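# Fold a napkin diagonally into a flat triangle

## Task

Fold the napkin along a diagonal so one corner lands on the opposite corner, giving a low, flat triangle. All three points must be fully spread out and lie flat, pointing away from the fold line. The matched corners must sit within about a thumb's width of each other. The whole napkin must rest on the table and touch no arm base or mount parts. It must hold this shape on its own, with no help from the robot. The moved corner may be placed or dropped into position. It fails if the napkin slips out of a gripper while that gripper is sweeping sideways quickly enough to throw it, even if the other gripper catches it. At the end both arms, hands included, must hang free in the air touching nothing for the last second once everything has settled. The scene must actually come to rest.

## Robot and tools

Robot: two arms, left_arm and right_arm, each with six joints and a parallel gripper. Every row, and every per-joint list in a result, uses this joint order: shoulder, elbow, waist, wrist pitch, wrist yaw, wrist roll. Follow this order even where other text names the joints differently.

Frame: all arms share one scene frame in metres. The origin is on the tabletop midway between the arms. +z is up, +x reaches out over the table, and left_arm sits on the +y side. The names left and right do not match image sides. Reported gripper positions get less accurate at long reach. A gripper's fingers point along its own +z and open along its y. end_effector_position is the point between the pads, about 1 cm short of the fingertips.

Row format: one flat list of 14 numbers, each in [-1, 1], always covering both arms. The order is left_arm's six joint values and then its opening, followed by the same seven for right_arm. Joint values are offsets, not poses, scaled per joint: 1.0 equals 1.202 rad for the waist, 1.258 for the shoulder, 1.238 for the elbow, 2.073 for wrist pitch, and 2.022 for wrist yaw and roll. The opening is absolute: +1 is fully open and -1 is closed.

Stated joint ranges (rad): waist -2.618 to 3.054, shoulder 0.000 to 3.142, elbow 0.000 to 3.142, wrist pitch -1.571 to 1.571, wrist yaw -1.571 to 1.571, wrist roll -2.094 to 2.094. The true ends may differ by up to 0.036 rad. An action asking a joint to go more than 0.036 rad beyond its range is rejected for both arms. If the first action of a call fails this check, or any action is malformed, the whole call does nothing. A request past the true end is clipped, and the result prints "joint sent to its limit". A missing message does not prove there is room left.

execute_actions(actions): a list of actions. Each action is a table of up to 15 rows, and each row lasts one 1/30 s step. If a table is short, its last row repeats until 15 steps are done. Offsets in every row are measured from the joint angles at the start of that action, not from the previous row. For a call's first action, that start is the last reported state. An empty list just returns state and images.

move(target, speed, blocking): target is one 14-number row. Its offsets are counted from the "Joint positions" of the most recent result that showed them. All joints travel in sync, so grippers follow curves. Paths take 0.5 to 10 s and are cut off after 10 s. speed (rad/s, 0.01 to 2, default 0.5) caps the joint with the longest travel. Finger openings are applied at the start. Moves do not avoid obstacles or the other arm. Faster moves and targets set deeper past a contact hit harder. The result adds a "move:" line. It gives the ending (done, off_target, moving, held, fault), limits=held or limits=none, and each arm's worst joint. With blocking=false you get a reply after 0.5 s while the motion continues. Call wait(0) to poll, and use wait or stop before sending new rows or moves.

wait(seconds, 0 to 10): arms hold their last command, and the call returns early if a move finishes. stop: brakes a running move; it needs stopping distance. zoom_image(camera, region): region is [x0, y0, x1, y1] in image pixels, at most 504x504. Cameras: cam_high, cam_low, cam_left_wrist, cam_right_wrist, all 504x504. finished_scene(scene): ends the current scene for good; give its number.

Results: each state line shows every gripper's position and quaternion wxyz. Joint positions and Joint velocities list each arm's joints (rad, rad/s) plus the finger gap (m; 0.094 when open). grip_measured is the opening on the command scale, with a fixed per-gripper error of about 1 mm. "Joint targets" shows what the joints are currently being driven to. "joint command not followed" means a clearance check altered some joint targets. FAULT lines mean an arm has stopped.

Motion limits: on each step the commanded target may lead the measured angle by at most 0.202 rad (waist), 0.258 (shoulder), 0.238 (elbow), 0.573 (wrist pitch) and 0.522 (yaw, roll). Targets that would shift a gripper more than 70 mm are scaled back. Large offsets therefore span several actions, and any remainder must be sent again. Zero offsets can let an arm sag. To hold it, send the offset back to the wanted angles in the first call of a reply, then zeros, and add more if it still falls short.

Gripping: to hold, command an opening about 0.03 below grip_measured; a smaller gap holds more lightly. Cloth is thin, so grip force is reduced. Heat builds while holding. MOTOR HOT appears at 75 °C. At 90 °C the arm is halted for 10 s, and at 100 °C it goes limp and falls.

Avoid: arms hitting or pressing each other, fast sideways sweeps while holding cloth, drops, slams and hard pushes. Before finishing, open the grippers and lift both arms clear of everything.

Each tool is called by a JSON object that holds its "op" and its "data".

## Session

{"op": "execute_actions", "data": {"actions": []}}

Scene clock: 0.00 s.
left_arm: end_effector_position=(+0.3538, +0.3678, +0.4057) grip_measured=+1.000 end_effector_quat_wxyz=(+0.705, +0.007, +0.710, +0.001) | right_arm: end_effector_position=(+0.4202, +0.0073, +0.1423) grip_measured=-0.974 end_effector_quat_wxyz=(+0.301, -0.299, +0.900, +0.101)
Joint names: [shoulder, elbow, waist, wrist pitch, wrist yaw, wrist roll]
Joint positions: left_arm=[ 1.036  1.043  0.003 -0.014 -0.004  0.01   0.094] | right_arm=[ 1.787  1.406  0.546 -0.544 -0.036 -0.045  0.001]
Joint velocities: left_arm=[-0.012  0.002 -0.002 -0.051 -0.022 -0.037  0.   ] | right_arm=[-0.002 -0.007  0.017 -0.007 -0.022  0.007  0.   ]
Joint torques (N m, as the arm reports them, + toward a larger angle): no reading
Motor temperatures (°C, as the motors report them): left_arm=[28 26 26 27 27 28] | right_arm=[27 27 30 28 28 27]
Joint targets: left_arm=[1.027 1.057 0.003 -0.003 -0.004 0.008] | right_arm=[1.770 1.420 0.546 -0.534 -0.039 -0.044]

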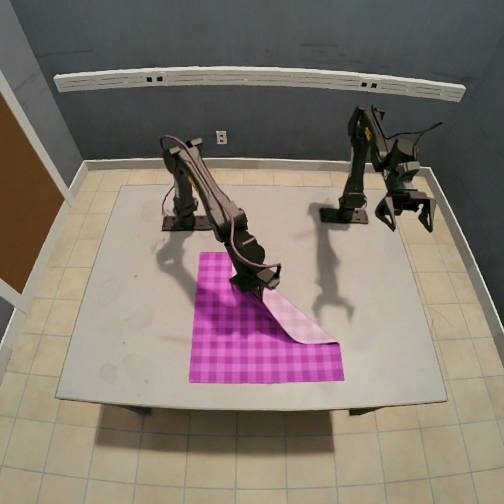

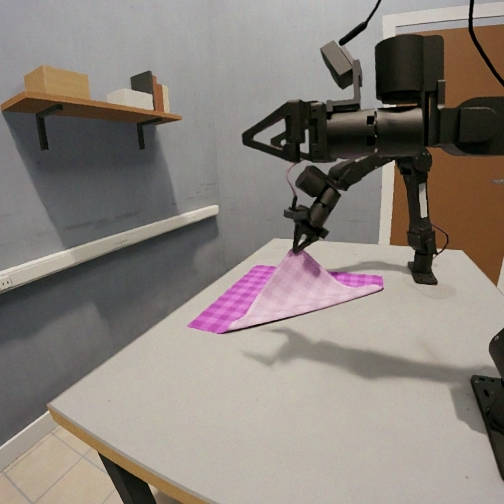

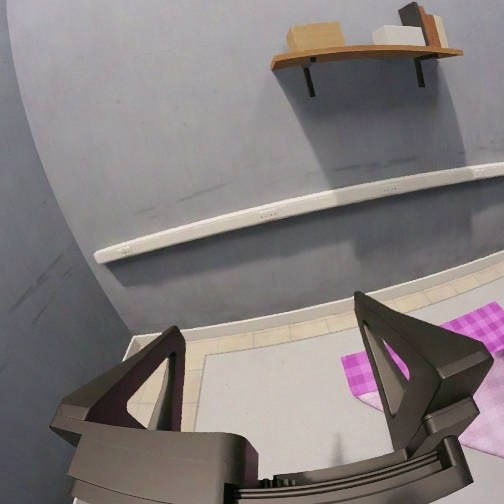

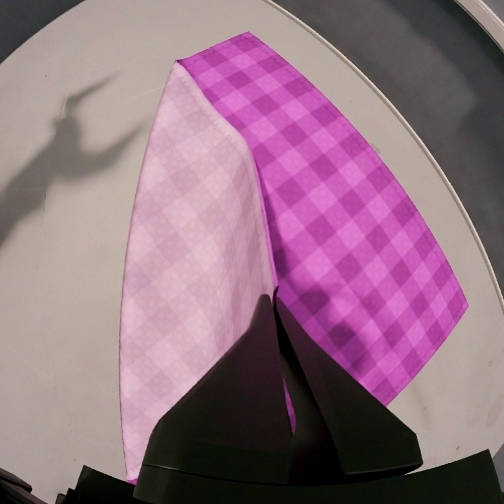

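{"op": "move", "data": {"target": [-0.007,0.011,0,0.005,0,0,1, 0.26,0.115,-0.288,0.16,0,0,-1], "speed": 0.2}}

Scene clock: 9.67 s.
left_arm: end_effector_position=(+0.3538, +0.3678, +0.4056) grip_measured=+1.000 end_effector_quat_wxyz=(+0.705, +0.007, +0.710, +0.001) | right_arm: end_effector_position=(+0.5669, -0.1222, +0.0659) grip_measured=-0.974 end_effector_quat_wxyz=(+0.348, -0.139, +0.926, +0.050)
Joint names: [shoulder, elbow, waist, wrist pitch, wrist yaw, wrist roll]
Joint positions: left_arm=[ 1.036  1.043  0.003 -0.014 -0.004  0.01   0.094] | right_arm=[ 2.121  1.512  0.201 -0.244 -0.035 -0.045  0.001]
Joint velocities: left_arm=[-0.022  0.007 -0.027 -0.007 -0.051 -0.022  0.   ] | right_arm=[ 0.007 -0.012  0.002  0.007 -0.007 -0.022  0.   ]
Joint torques (N m, as the arm reports them, + toward a larger angle): left_arm=[-2.86  7.5   0.03  1.68  0.    0.01] | right_arm=[-12.16  11.47  -0.05   1.85   0.    -0.02]
Motor temperatures (°C, as the motors report them): left_arm=[28 28 26 30 27 28] | right_arm=[30 29 30 30 28 27]
Joint targets: left_arm=[1.028 1.057 0.003 -0.003 -0.004 0.010] | right_arm=[2.114 1.548 0.200 -0.213 -0.036 -0.045]
move: off_target (right_arm); limits=none; left_arm: farthest joint: the elbow, 0.014 radians from its target (0.014 radians at the start); right_arm: farthest joint: the elbow, 0.036 radians from its target (0.143 radians at the start)

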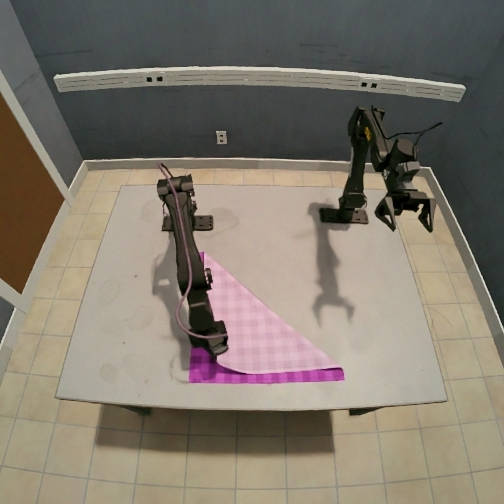

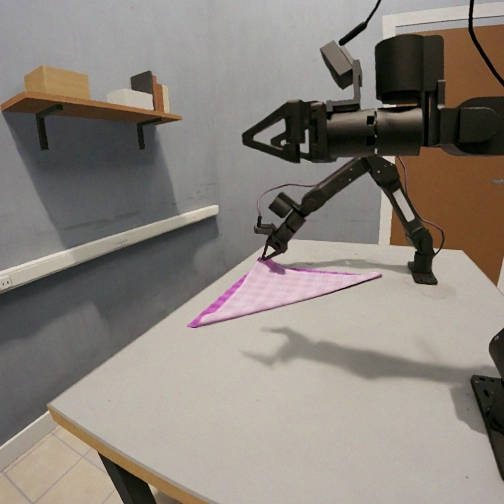

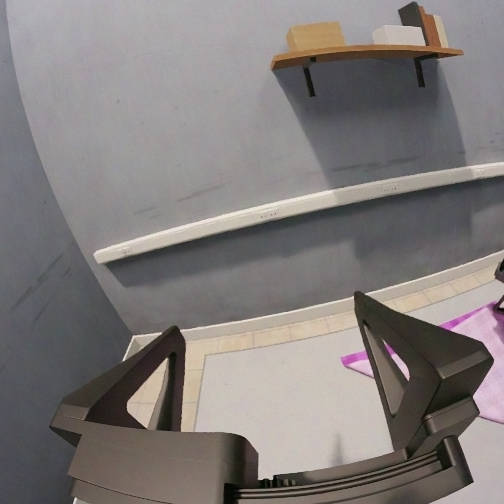

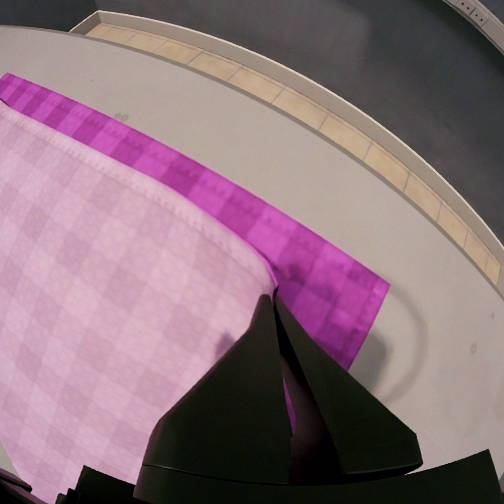

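{"op": "zoom_image", "data": {"camera": "cam_high", "region": [160, 230, 360, 400]}}

Region (160, 230, 360, 400) of cam_high's 504x504 image, scaled by 2.520, with more detail than that image has; it fills the top 428 rows of this view, and the rest is white.

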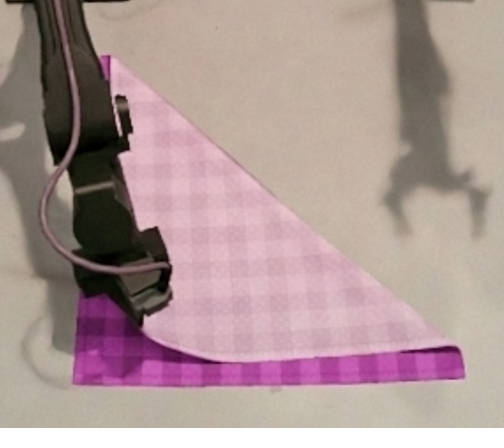

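{"op": "move", "data": {"target": [-0.007,0.011,0,0.005,0,0,1, 0.074,0.11,-0.075,0.015,0,0,-1], "speed": 0.1}}

{"op": "zoom_image", "data": {"camera": "cam_high", "region": [160, 230, 360, 400]}}

Scene clock: 14.97 s.
left_arm: end_effector_position=(+0.3538, +0.3678, +0.4055) grip_measured=+1.000 end_effector_quat_wxyz=(+0.704, +0.007, +0.710, +0.001) | right_arm: end_effector_position=(+0.5992, -0.1643, +0.0546) grip_measured=-0.974 end_effector_quat_wxyz=(+0.354, -0.100, +0.929, +0.036)
Joint names: [shoulder, elbow, waist, wrist pitch, wrist yaw, wrist roll]
Joint positions: left_arm=[ 1.036  1.043  0.003 -0.014 -0.004  0.01   0.094] | right_arm=[ 2.216  1.614  0.117 -0.242 -0.035 -0.045  0.001]
Joint velocities: left_arm=[ 0.007 -0.012  0.017 -0.022 -0.007 -0.022  0.   ] | right_arm=[-0.007 -0.007 -0.017  0.022  0.007 -0.007 -0.   ]
Joint torques (N m, as the arm reports them, + toward a larger angle): left_arm=[-2.88  7.42  0.08  1.71 -0.02  0.  ] | right_arm=[-12.59  11.39  -0.55   1.85   0.    -0.02]
Motor temperatures (°C, as the motors report them): left_arm=[28 28 26 31 27 28] | right_arm=[32 30 30 31 28 27]
Joint targets: left_arm=[1.028 1.057 0.003 -0.004 -0.004 0.010] | right_arm=[2.214 1.649 0.111 -0.213 -0.035 -0.045]
move: off_target (right_arm); limits=none; left_arm: farthest joint: the elbow, 0.014 radians from its target (0.014 radians at the start); right_arm: farthest joint: the elbow, 0.034 radians from its target (0.136 radians at the start)

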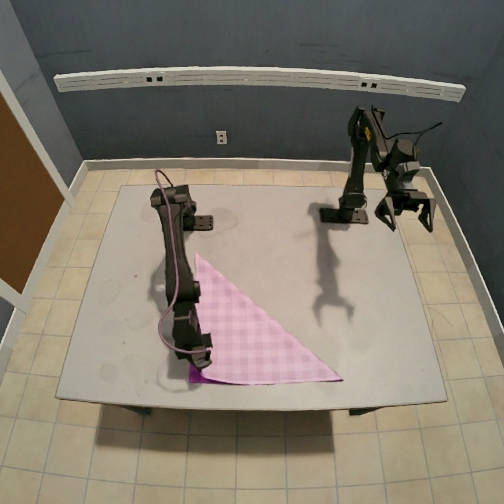

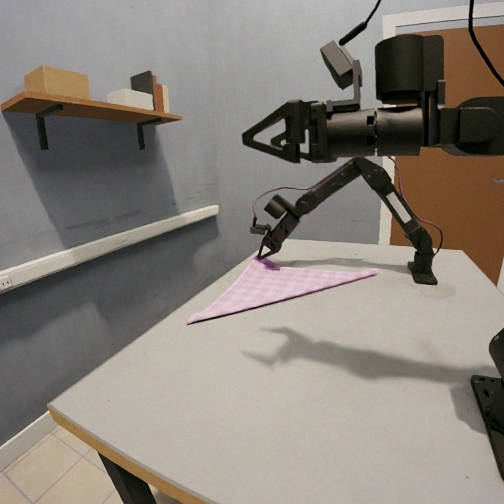

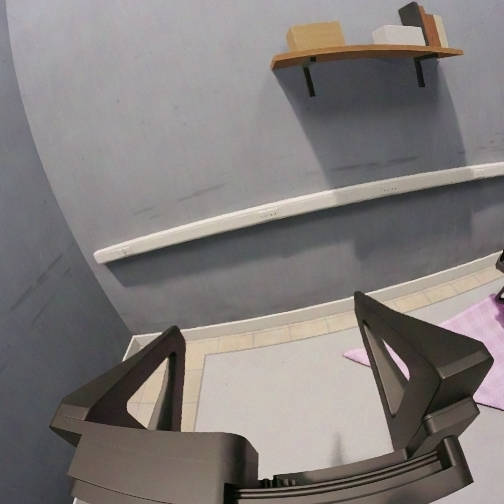

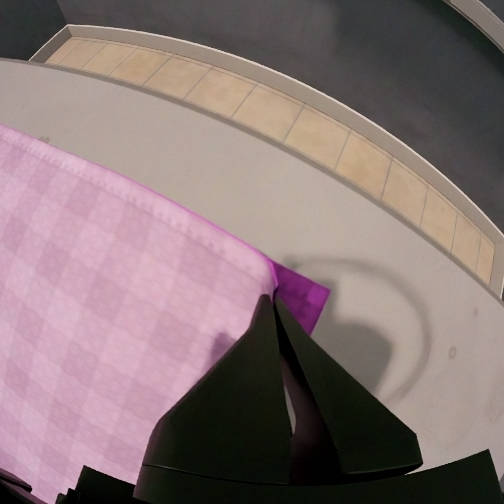

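Region (160, 230, 360, 400) of cam_high's 504x504 image, scaled by 2.520, with more detail than that image has; it fills the top 428 rows of this view, and the rest is white.

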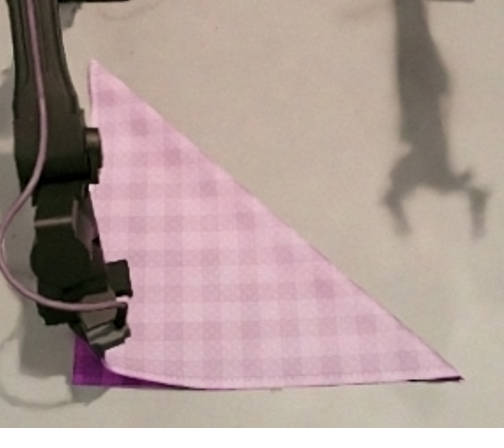

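{"op": "move", "data": {"target": [-0.007,0.011,0,0.005,0,0,1, -0.002,0.028,0,0.014,0,0,0.2]}}

{"op": "move", "data": {"target": [-0.007,0.011,0,0.005,0,0,1, -0.2,0.0,-0.1,0.014,0,0,0.2], "speed": 0.3}}

{"op": "zoom_image", "data": {"camera": "cam_high", "region": [160, 230, 360, 400]}}

Scene clock: 16.73 s.
left_arm: end_effector_position=(+0.3538, +0.3678, +0.4054) grip_measured=+1.000 end_effector_quat_wxyz=(+0.704, +0.007, +0.710, +0.001) | right_arm: end_effector_position=(+0.5992, -0.1643, +0.0546) grip_measured=+0.198 end_effector_quat_wxyz=(+0.354, -0.100, +0.929, +0.036)
Joint names: [shoulder, elbow, waist, wrist pitch, wrist yaw, wrist roll]
Joint positions: left_arm=[ 1.036  1.043  0.003 -0.015 -0.004  0.01   0.094] | right_arm=[ 2.216  1.614  0.117 -0.242 -0.035 -0.045  0.056]
Joint velocities: left_arm=[ 0.012 -0.012 -0.007  0.022  0.081 -0.022  0.   ] | right_arm=[-0.007  0.002 -0.007 -0.051 -0.007  0.007  0.   ]
Joint torques (N m, as the arm reports them, + toward a larger angle): left_arm=[-2.92  7.51 -0.01  1.69  0.   -0.01] | right_arm=[-12.62  11.44   0.02   1.85   0.    -0.02]
Motor temperatures (°C, as the motors report them): left_arm=[28 28 26 31 27 28] | right_arm=[32 30 30 31 28 27]
Joint targets: left_arm=[1.028 1.057 0.003 -0.004 -0.004 0.010] | right_arm=[2.214 1.649 0.117 -0.213 -0.035 -0.045]
move: off_target (right_arm); limits=none; left_arm: farthest joint: the elbow, 0.014 radians from its target (0.014 radians at the start); right_arm: farthest joint: the elbow, 0.034 radians from its target (0.034 radians at the start)

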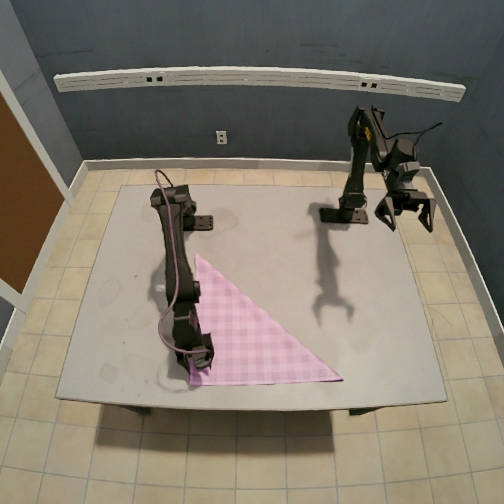

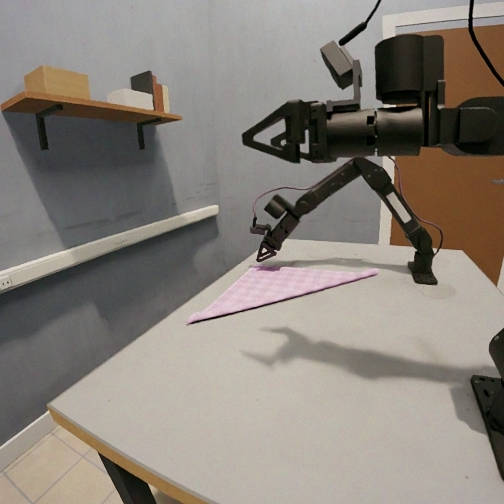

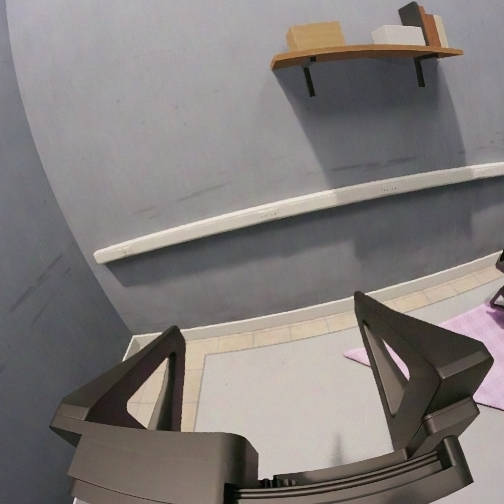

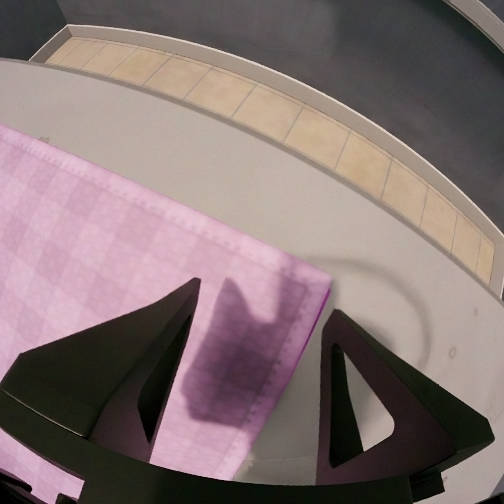

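Scene clock: 17.97 s.
left_arm: end_effector_position=(+0.3538, +0.3678, +0.4054) grip_measured=+1.000 end_effector_quat_wxyz=(+0.704, +0.007, +0.710, +0.001) | right_arm: end_effector_position=(+0.6079, -0.2319, +0.1832) grip_measured=+0.198 end_effector_quat_wxyz=(+0.462, -0.045, +0.886, +0.014)
Joint names: [shoulder, elbow, waist, wrist pitch, wrist yaw, wrist roll]
Joint positions: left_arm=[ 1.036  1.043  0.003 -0.015 -0.004  0.01   0.094] | right_arm=[ 1.99   1.614 -0.    -0.235 -0.035 -0.045  0.056]
Joint velocities: left_arm=[-0.007  0.002 -0.017  0.007  0.022  0.022  0.   ] | right_arm=[ 0.017  0.007  0.012 -0.051 -0.007  0.022 -0.001]
Joint torques (N m, as the arm reports them, + toward a larger angle): left_arm=[-2.83  7.49 -0.05  1.7   0.    0.  ] | right_arm=[-12.99   9.01  -0.25   2.03   0.    -0.02]
Motor temperatures (°C, as the motors report them): left_arm=[28 28 26 31 27 28] | right_arm=[33 30 30 31 28 27]
Joint targets: left_arm=[1.028 1.057 0.003 -0.004 -0.004 0.010] | right_arm=[1.965 1.614 -0.003 -0.213 -0.035 -0.045]
move: off_target (right_arm); limits=none; left_arm: farthest joint: the elbow, 0.014 radians from its target (0.014 radians at the start); right_arm: farthest joint: the shoulder, 0.026 radians from its target (0.252 radians at the start)

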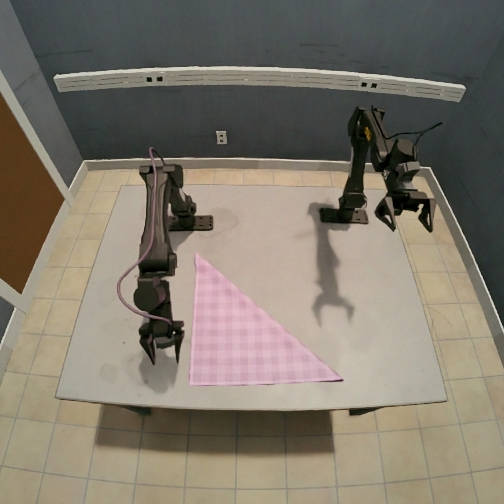

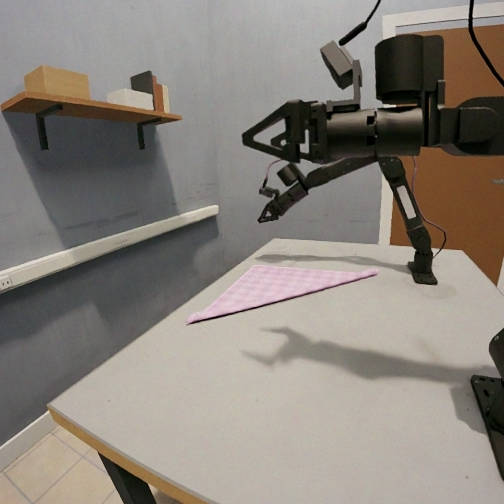

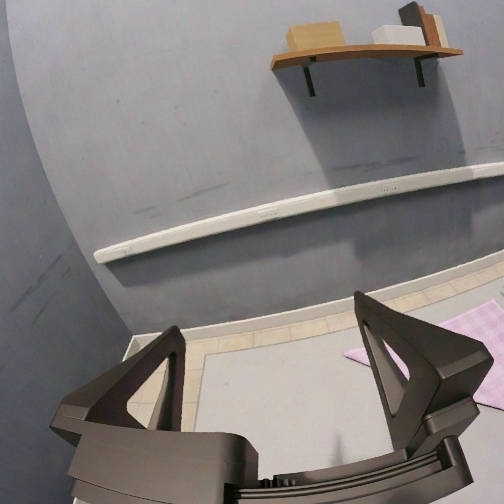

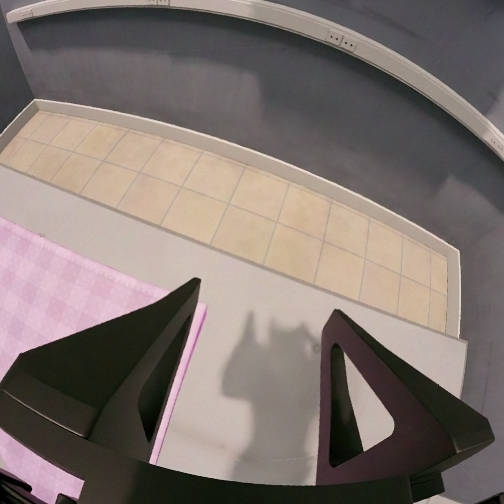

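Region (160, 230, 360, 400) of cam_high's 504x504 image, scaled by 2.520, with more detail than that image has; it fills the top 428 rows of this view, and the rest is white.

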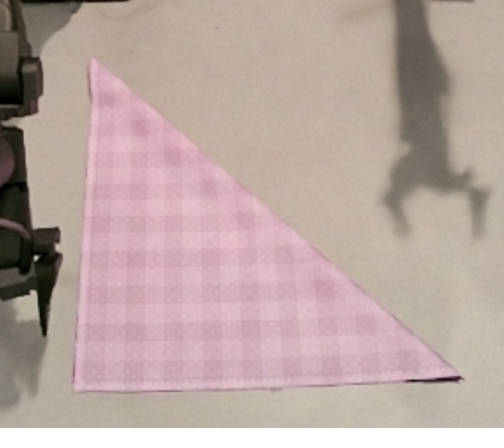

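The corners are within about 1 cm of each other.

{"op": "finished_scene", "data": {"scene": 1}}

The scene is finished: the task was done.


## Next scene

The same job, from a new start.

{"op": "execute_actions", "data": {"actions": []}}

Scene clock: 0.00 s.
left_arm: end_effector_position=(+0.3538, +0.3678, +0.4058) grip_measured=+1.000 end_effector_quat_wxyz=(+0.705, +0.007, +0.709, +0.001) | right_arm: end_effector_position=(+0.4195, -0.1298, +0.1431) grip_measured=-0.975 end_effector_quat_wxyz=(+0.309, -0.192, +0.929, +0.063)
Joint names: [shoulder, elbow, waist, wrist pitch, wrist yaw, wrist roll]
Joint positions: left_arm=[ 1.036  1.043  0.003 -0.013 -0.004  0.01   0.094] | right_arm=[ 1.556  1.155  0.254 -0.531 -0.067 -0.092  0.001]
Joint velocities: left_arm=[ 0.022 -0.027 -0.002 -0.007  0.051  0.037  0.   ] | right_arm=[-0.002 -0.007  0.002 -0.022  0.022 -0.007 -0.   ]
Joint torques (N m, as the arm reports them, + toward a larger angle): no reading
Motor temperatures (°C, as the motors report them): left_arm=[28 27 26 29 27 28] | right_arm=[28 28 30 29 28 27]
Joint targets: left_arm=[1.026 1.059 0.003 0.001 -0.004 0.008] | right_arm=[1.541 1.171 0.254 -0.520 -0.071 -0.091]

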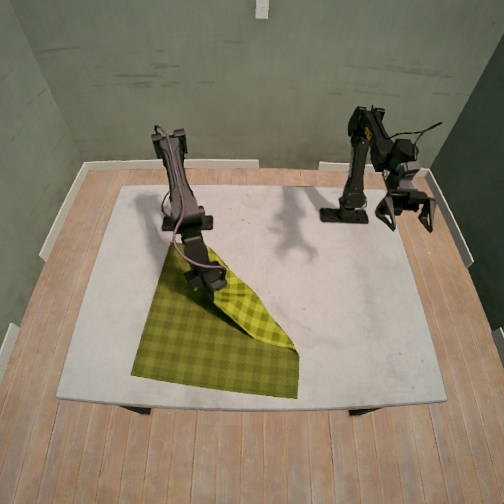

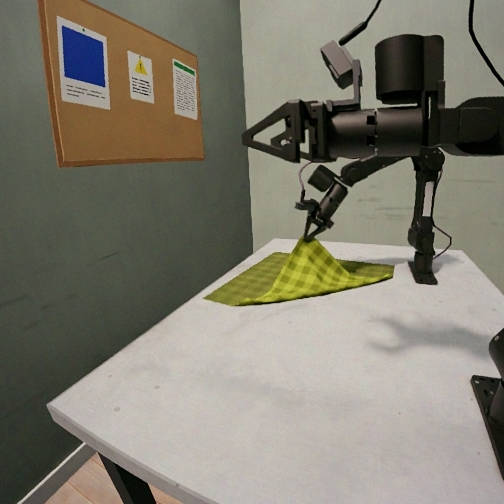

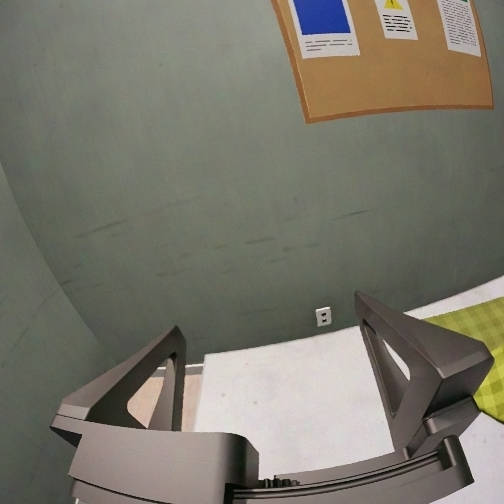

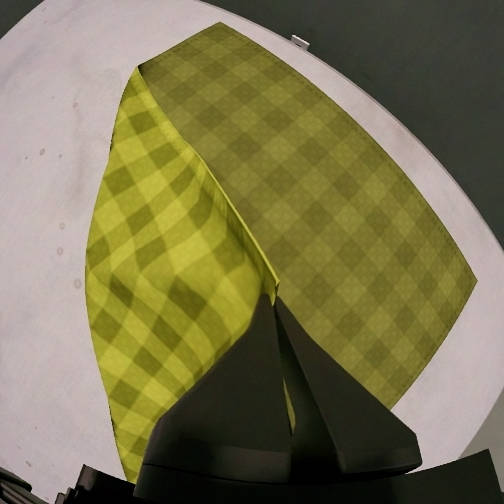

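{"op": "move", "data": {"target": [-0.007,0.011,0,0.005,0,0,1, 0.358,0.199,-0.336,0.152,0,0,-1], "speed": 0.25}}

{"op": "zoom_image", "data": {"camera": "cam_high", "region": [110, 210, 320, 410]}}

Scene clock: 4.10 s.
left_arm: end_effector_position=(+0.3538, +0.3678, +0.4046) grip_measured=+1.000 end_effector_quat_wxyz=(+0.703, +0.007, +0.711, +0.001) | right_arm: end_effector_position=(+0.5461, -0.3054, +0.0642) grip_measured=-0.975 end_effector_quat_wxyz=(+0.334, -0.003, +0.943, -0.002)
Joint names: [shoulder, elbow, waist, wrist pitch, wrist yaw, wrist roll]
Joint positions: left_arm=[ 1.036  1.043  0.003 -0.018 -0.004  0.01   0.094] | right_arm=[ 2.013  1.366 -0.148 -0.246 -0.067 -0.092  0.001]
Joint velocities: left_arm=[-0.002  0.007 -0.027  0.081 -0.007  0.007  0.   ] | right_arm=[0.007 0.007 0.007 0.007 0.066 0.037 0.   ]
Joint torques (N m, as the arm reports them, + toward a larger angle): left_arm=[-2.84  7.35  0.02  1.69  0.    0.  ] | right_arm=[-11.02  11.29  -0.12   1.77  -0.02  -0.02]
Motor temperatures (°C, as the motors report them): left_arm=[28 27 26 30 27 28] | right_arm=[29 29 30 30 28 27]
Joint targets: left_arm=[1.028 1.057 0.003 -0.003 -0.004 0.010] | right_arm=[2.007 1.401 -0.149 -0.215 -0.067 -0.092]
move: off_target (right_arm); limits=none; left_arm: farthest joint: the wrist pitch, 0.015 radians from its target (0.011 radians at the start); right_arm: farthest joint: the elbow, 0.035 radians from its target (0.246 radians at the start)

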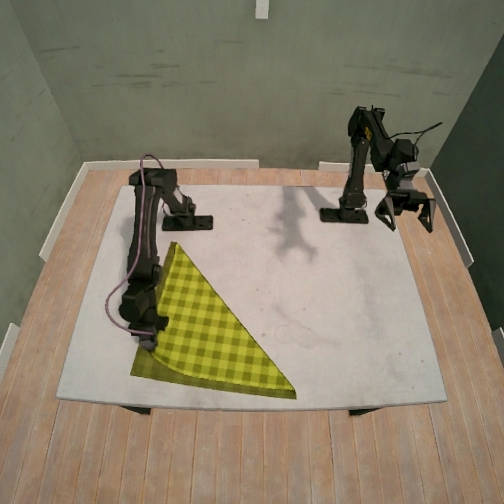

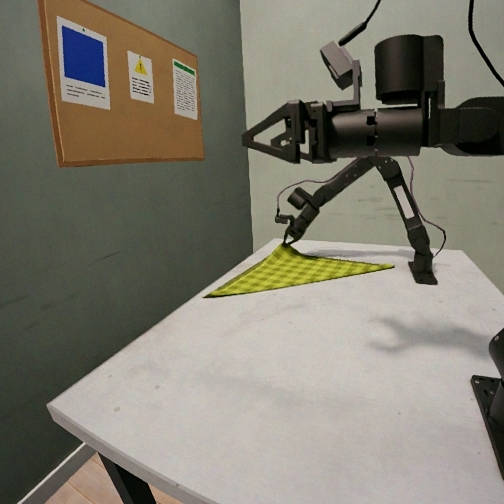

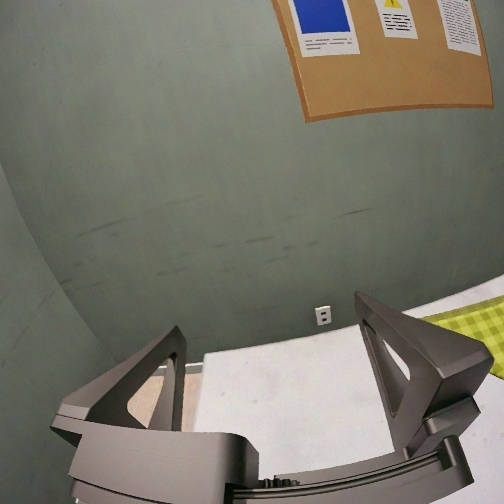

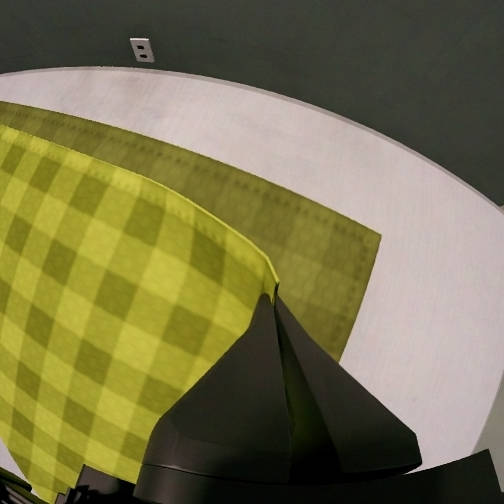

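Region (110, 210, 320, 410) of cam_high's 504x504 image, scaled by 2.400, with more detail than that image has; it fills the top 480 rows of this view, and the rest is white.

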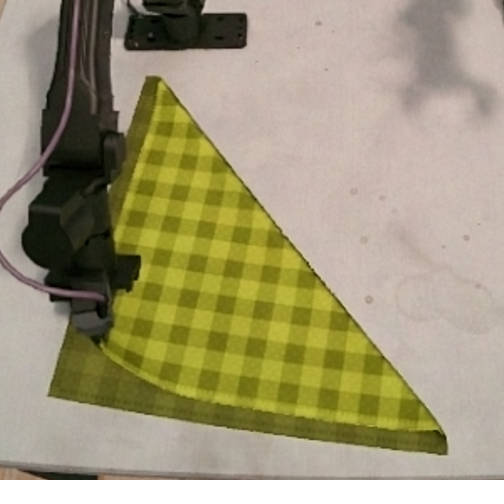

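{"op": "move", "data": {"target": [-0.007,0.011,0,0.007,0,0,1, 0.1,0.141,-0.052,0.015,0,0,-1], "speed": 0.12}}

{"op": "zoom_image", "data": {"camera": "cam_high", "region": [110, 210, 320, 410]}}

Scene clock: 6.93 s.
left_arm: end_effector_position=(+0.3538, +0.3678, +0.4038) grip_measured=+1.000 end_effector_quat_wxyz=(+0.702, +0.007, +0.712, +0.001) | right_arm: end_effector_position=(+0.5762, -0.3396, +0.0536) grip_measured=-0.975 end_effector_quat_wxyz=(+0.341, +0.023, +0.940, -0.012)
Joint names: [shoulder, elbow, waist, wrist pitch, wrist yaw, wrist roll]
Joint positions: left_arm=[ 1.036  1.043  0.003 -0.021 -0.004  0.01   0.094] | right_arm=[ 2.14   1.507 -0.203 -0.245 -0.067 -0.092  0.001]
Joint velocities: left_arm=[ 0.002  0.002  0.012 -0.007  0.007 -0.022  0.   ] | right_arm=[-0.007 -0.007 -0.007 -0.007  0.007  0.022 -0.   ]
Joint torques (N m, as the arm reports them, + toward a larger angle): left_arm=[-2.8   7.27 -0.02  1.73  0.    0.  ] | right_arm=[-11.77  11.21  -0.61   1.79  -0.02  -0.02]
Motor temperatures (°C, as the motors report them): left_arm=[28 28 26 30 27 28] | right_arm=[30 29 30 30 28 27]
Joint targets: left_arm=[1.028 1.057 0.003 -0.003 -0.004 0.010] | right_arm=[2.139 1.541 -0.210 -0.215 -0.067 -0.092]
move: off_target (right_arm); limits=none; left_arm: farthest joint: the wrist pitch, 0.018 radians from its target (0.014 radians at the start); right_arm: farthest joint: the elbow, 0.033 radians from its target (0.174 radians at the start)

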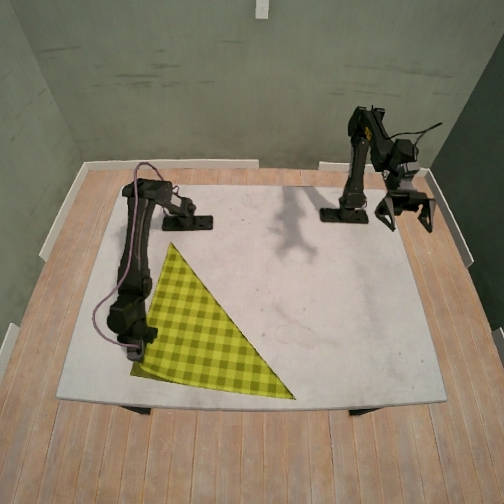

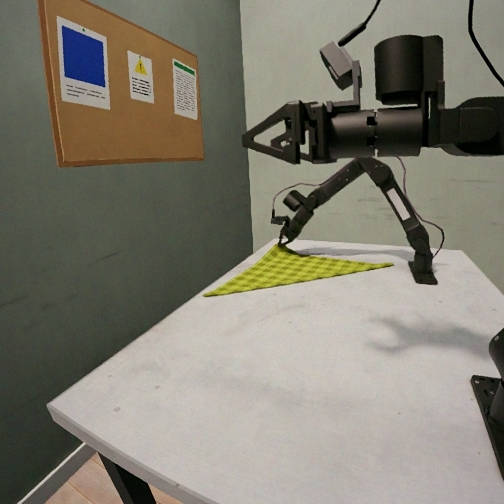

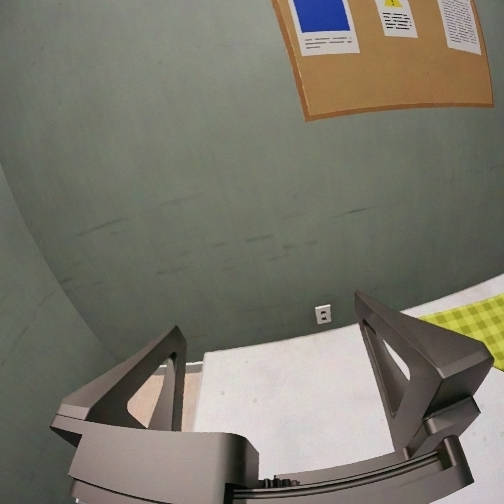

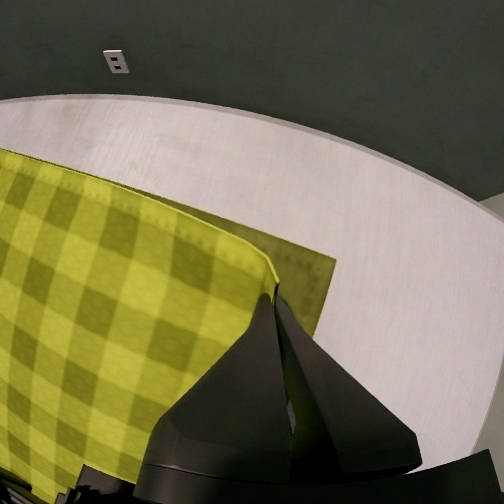

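Region (110, 210, 320, 410) of cam_high's 504x504 image, scaled by 2.400, with more detail than that image has; it fills the top 480 rows of this view, and the rest is white.

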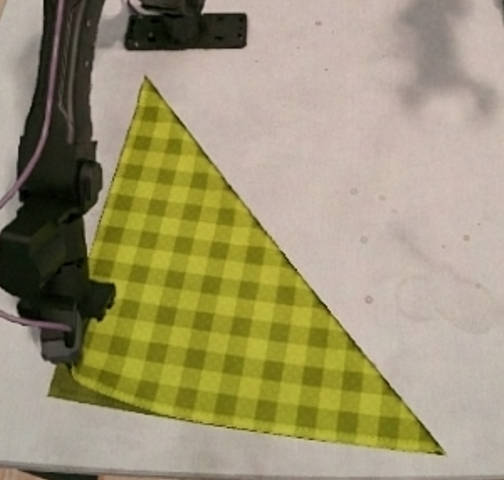

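The edges are aligned, so I'll release.

{"op": "move", "data": {"target": [-0.007,0.011,0,0.008,0,0,1, -0.001,0.027,0,0.014,0,0,0.2]}}

{"op": "move", "data": {"target": [-0.007,0.011,0,0.008,0,0,1, -0.12,0.02,-0.05,0.014,0,0,0.2], "speed": 0.3}}

{"op": "zoom_image", "data": {"camera": "cam_high", "region": [110, 210, 320, 410]}}

Scene clock: 9.10 s.
left_arm: end_effector_position=(+0.3538, +0.3678, +0.4030) grip_measured=+1.000 end_effector_quat_wxyz=(+0.701, +0.007, +0.713, +0.001) | right_arm: end_effector_position=(+0.5762, -0.3396, +0.0536) grip_measured=+0.198 end_effector_quat_wxyz=(+0.341, +0.023, +0.940, -0.012)
Joint names: [shoulder, elbow, waist, wrist pitch, wrist yaw, wrist roll]
Joint positions: left_arm=[ 1.036  1.043  0.003 -0.024 -0.004  0.01   0.094] | right_arm=[ 2.14   1.507 -0.203 -0.245 -0.067 -0.092  0.056]
Joint velocities: left_arm=[ 0.002  0.007 -0.012 -0.066  0.022 -0.051  0.   ] | right_arm=[-0.007 -0.012  0.002  0.022 -0.066 -0.007 -0.   ]
Joint torques (N m, as the arm reports them, + toward a larger angle): left_arm=[-2.87  7.33  0.07  1.73  0.    0.02] | right_arm=[-11.73  11.21   0.04   1.79  -0.02  -0.02]
Motor temperatures (°C, as the motors report them): left_arm=[28 28 26 31 27 28] | right_arm=[31 30 30 31 28 27]
Joint targets: left_arm=[1.028 1.057 0.003 -0.005 -0.004 0.010] | right_arm=[2.139 1.541 -0.203 -0.216 -0.067 -0.092]
move: off_target (right_arm); limits=none; left_arm: farthest joint: the wrist pitch, 0.020 radians from its target (0.017 radians at the start); right_arm: farthest joint: the elbow, 0.033 radians from its target (0.033 radians at the start)

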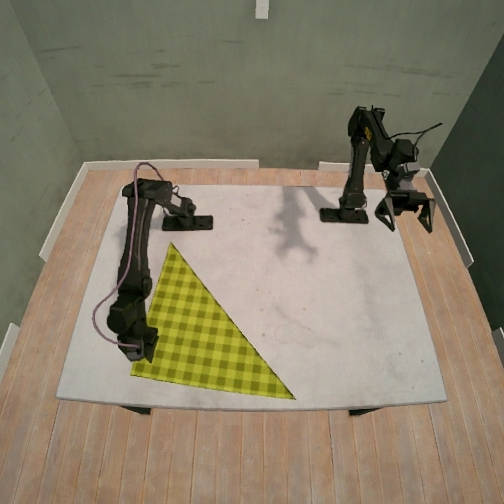

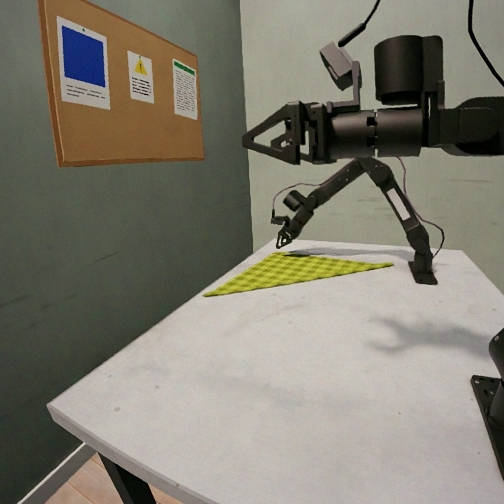

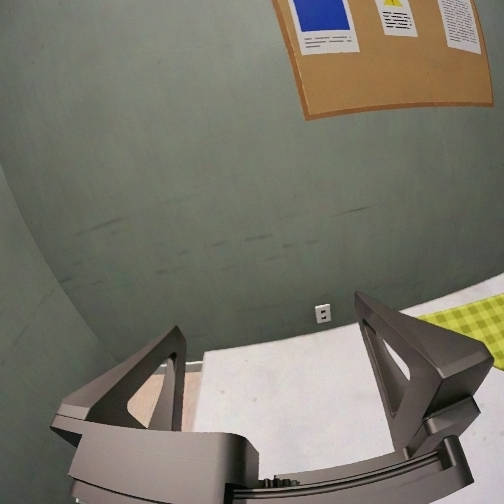

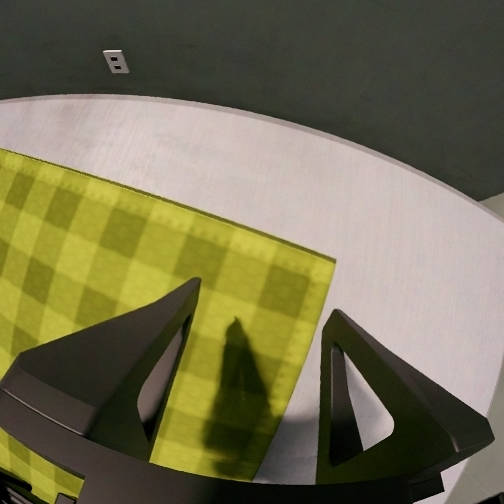

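Scene clock: 10.00 s.
left_arm: end_effector_position=(+0.3537, +0.3678, +0.4025) grip_measured=+1.000 end_effector_quat_wxyz=(+0.700, +0.007, +0.714, +0.001) | right_arm: end_effector_position=(+0.5765, -0.3716, +0.1247) grip_measured=+0.198 end_effector_quat_wxyz=(+0.404, +0.046, +0.913, -0.033)
Joint names: [shoulder, elbow, waist, wrist pitch, wrist yaw, wrist roll]
Joint positions: left_arm=[ 1.036  1.043  0.003 -0.027 -0.004  0.01   0.094] | right_arm=[ 2.011  1.507 -0.26  -0.234 -0.067 -0.092  0.056]
Joint velocities: left_arm=[-0.042  0.007  0.002  0.051 -0.066  0.11   0.   ] | right_arm=[-0.007 -0.002  0.007  0.007 -0.037  0.066 -0.001]
Joint torques (N m, as the arm reports them, + toward a larger angle): left_arm=[-2.87  7.28  0.    1.77  0.01  0.02] | right_arm=[-12.59  10.89  -0.34   1.85  -0.01  -0.02]
Motor temperatures (°C, as the motors report them): left_arm=[28 28 26 31 27 28] | right_arm=[31 30 30 31 28 27]
Joint targets: left_arm=[1.028 1.057 0.003 -0.007 -0.004 0.010] | right_arm=[1.989 1.532 -0.263 -0.216 -0.067 -0.092]
move: off_target (right_arm); limits=none; left_arm: farthest joint: the wrist pitch, 0.019 radians from its target (0.017 radians at the start); right_arm: farthest joint: the elbow, 0.024 radians from its target (0.024 radians at the start)

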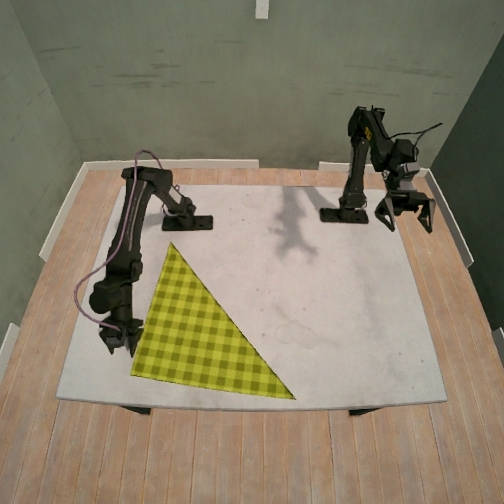

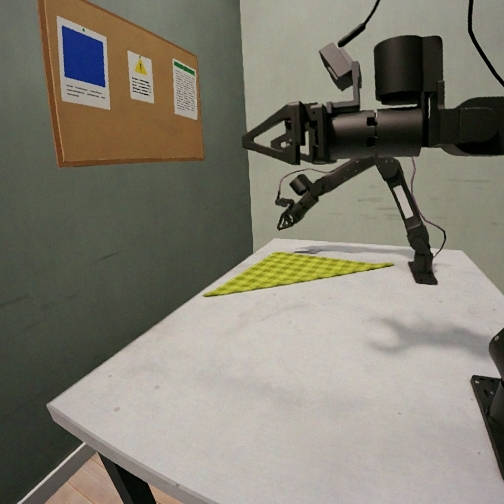

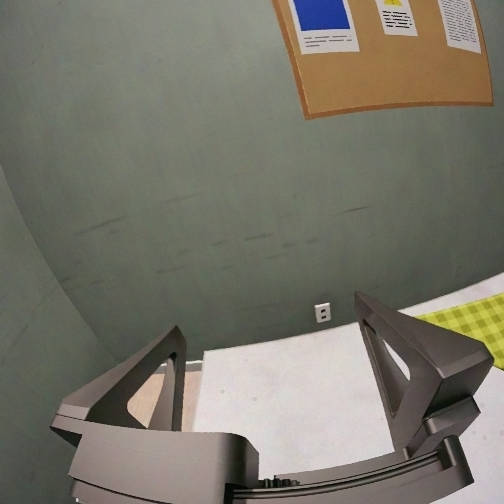

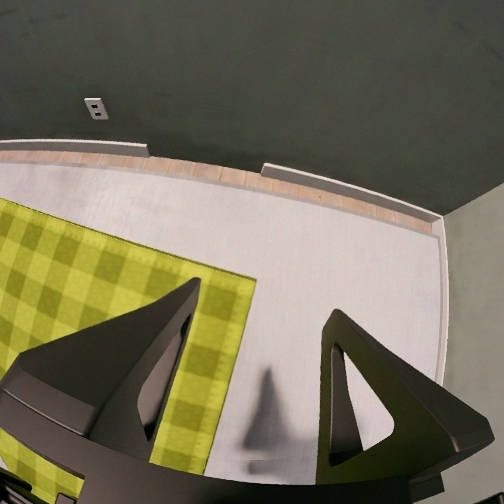

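Region (110, 210, 320, 410) of cam_high's 504x504 image, scaled by 2.400, with more detail than that image has; it fills the top 480 rows of this view, and the rest is white.

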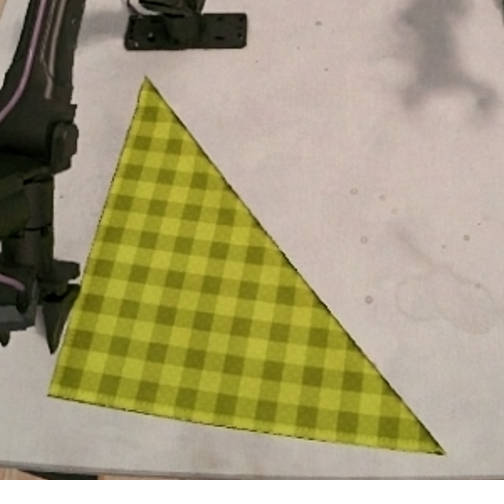

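{"op": "finished_scene", "data": {"scene": 2}}

The scene is finished: the task was done.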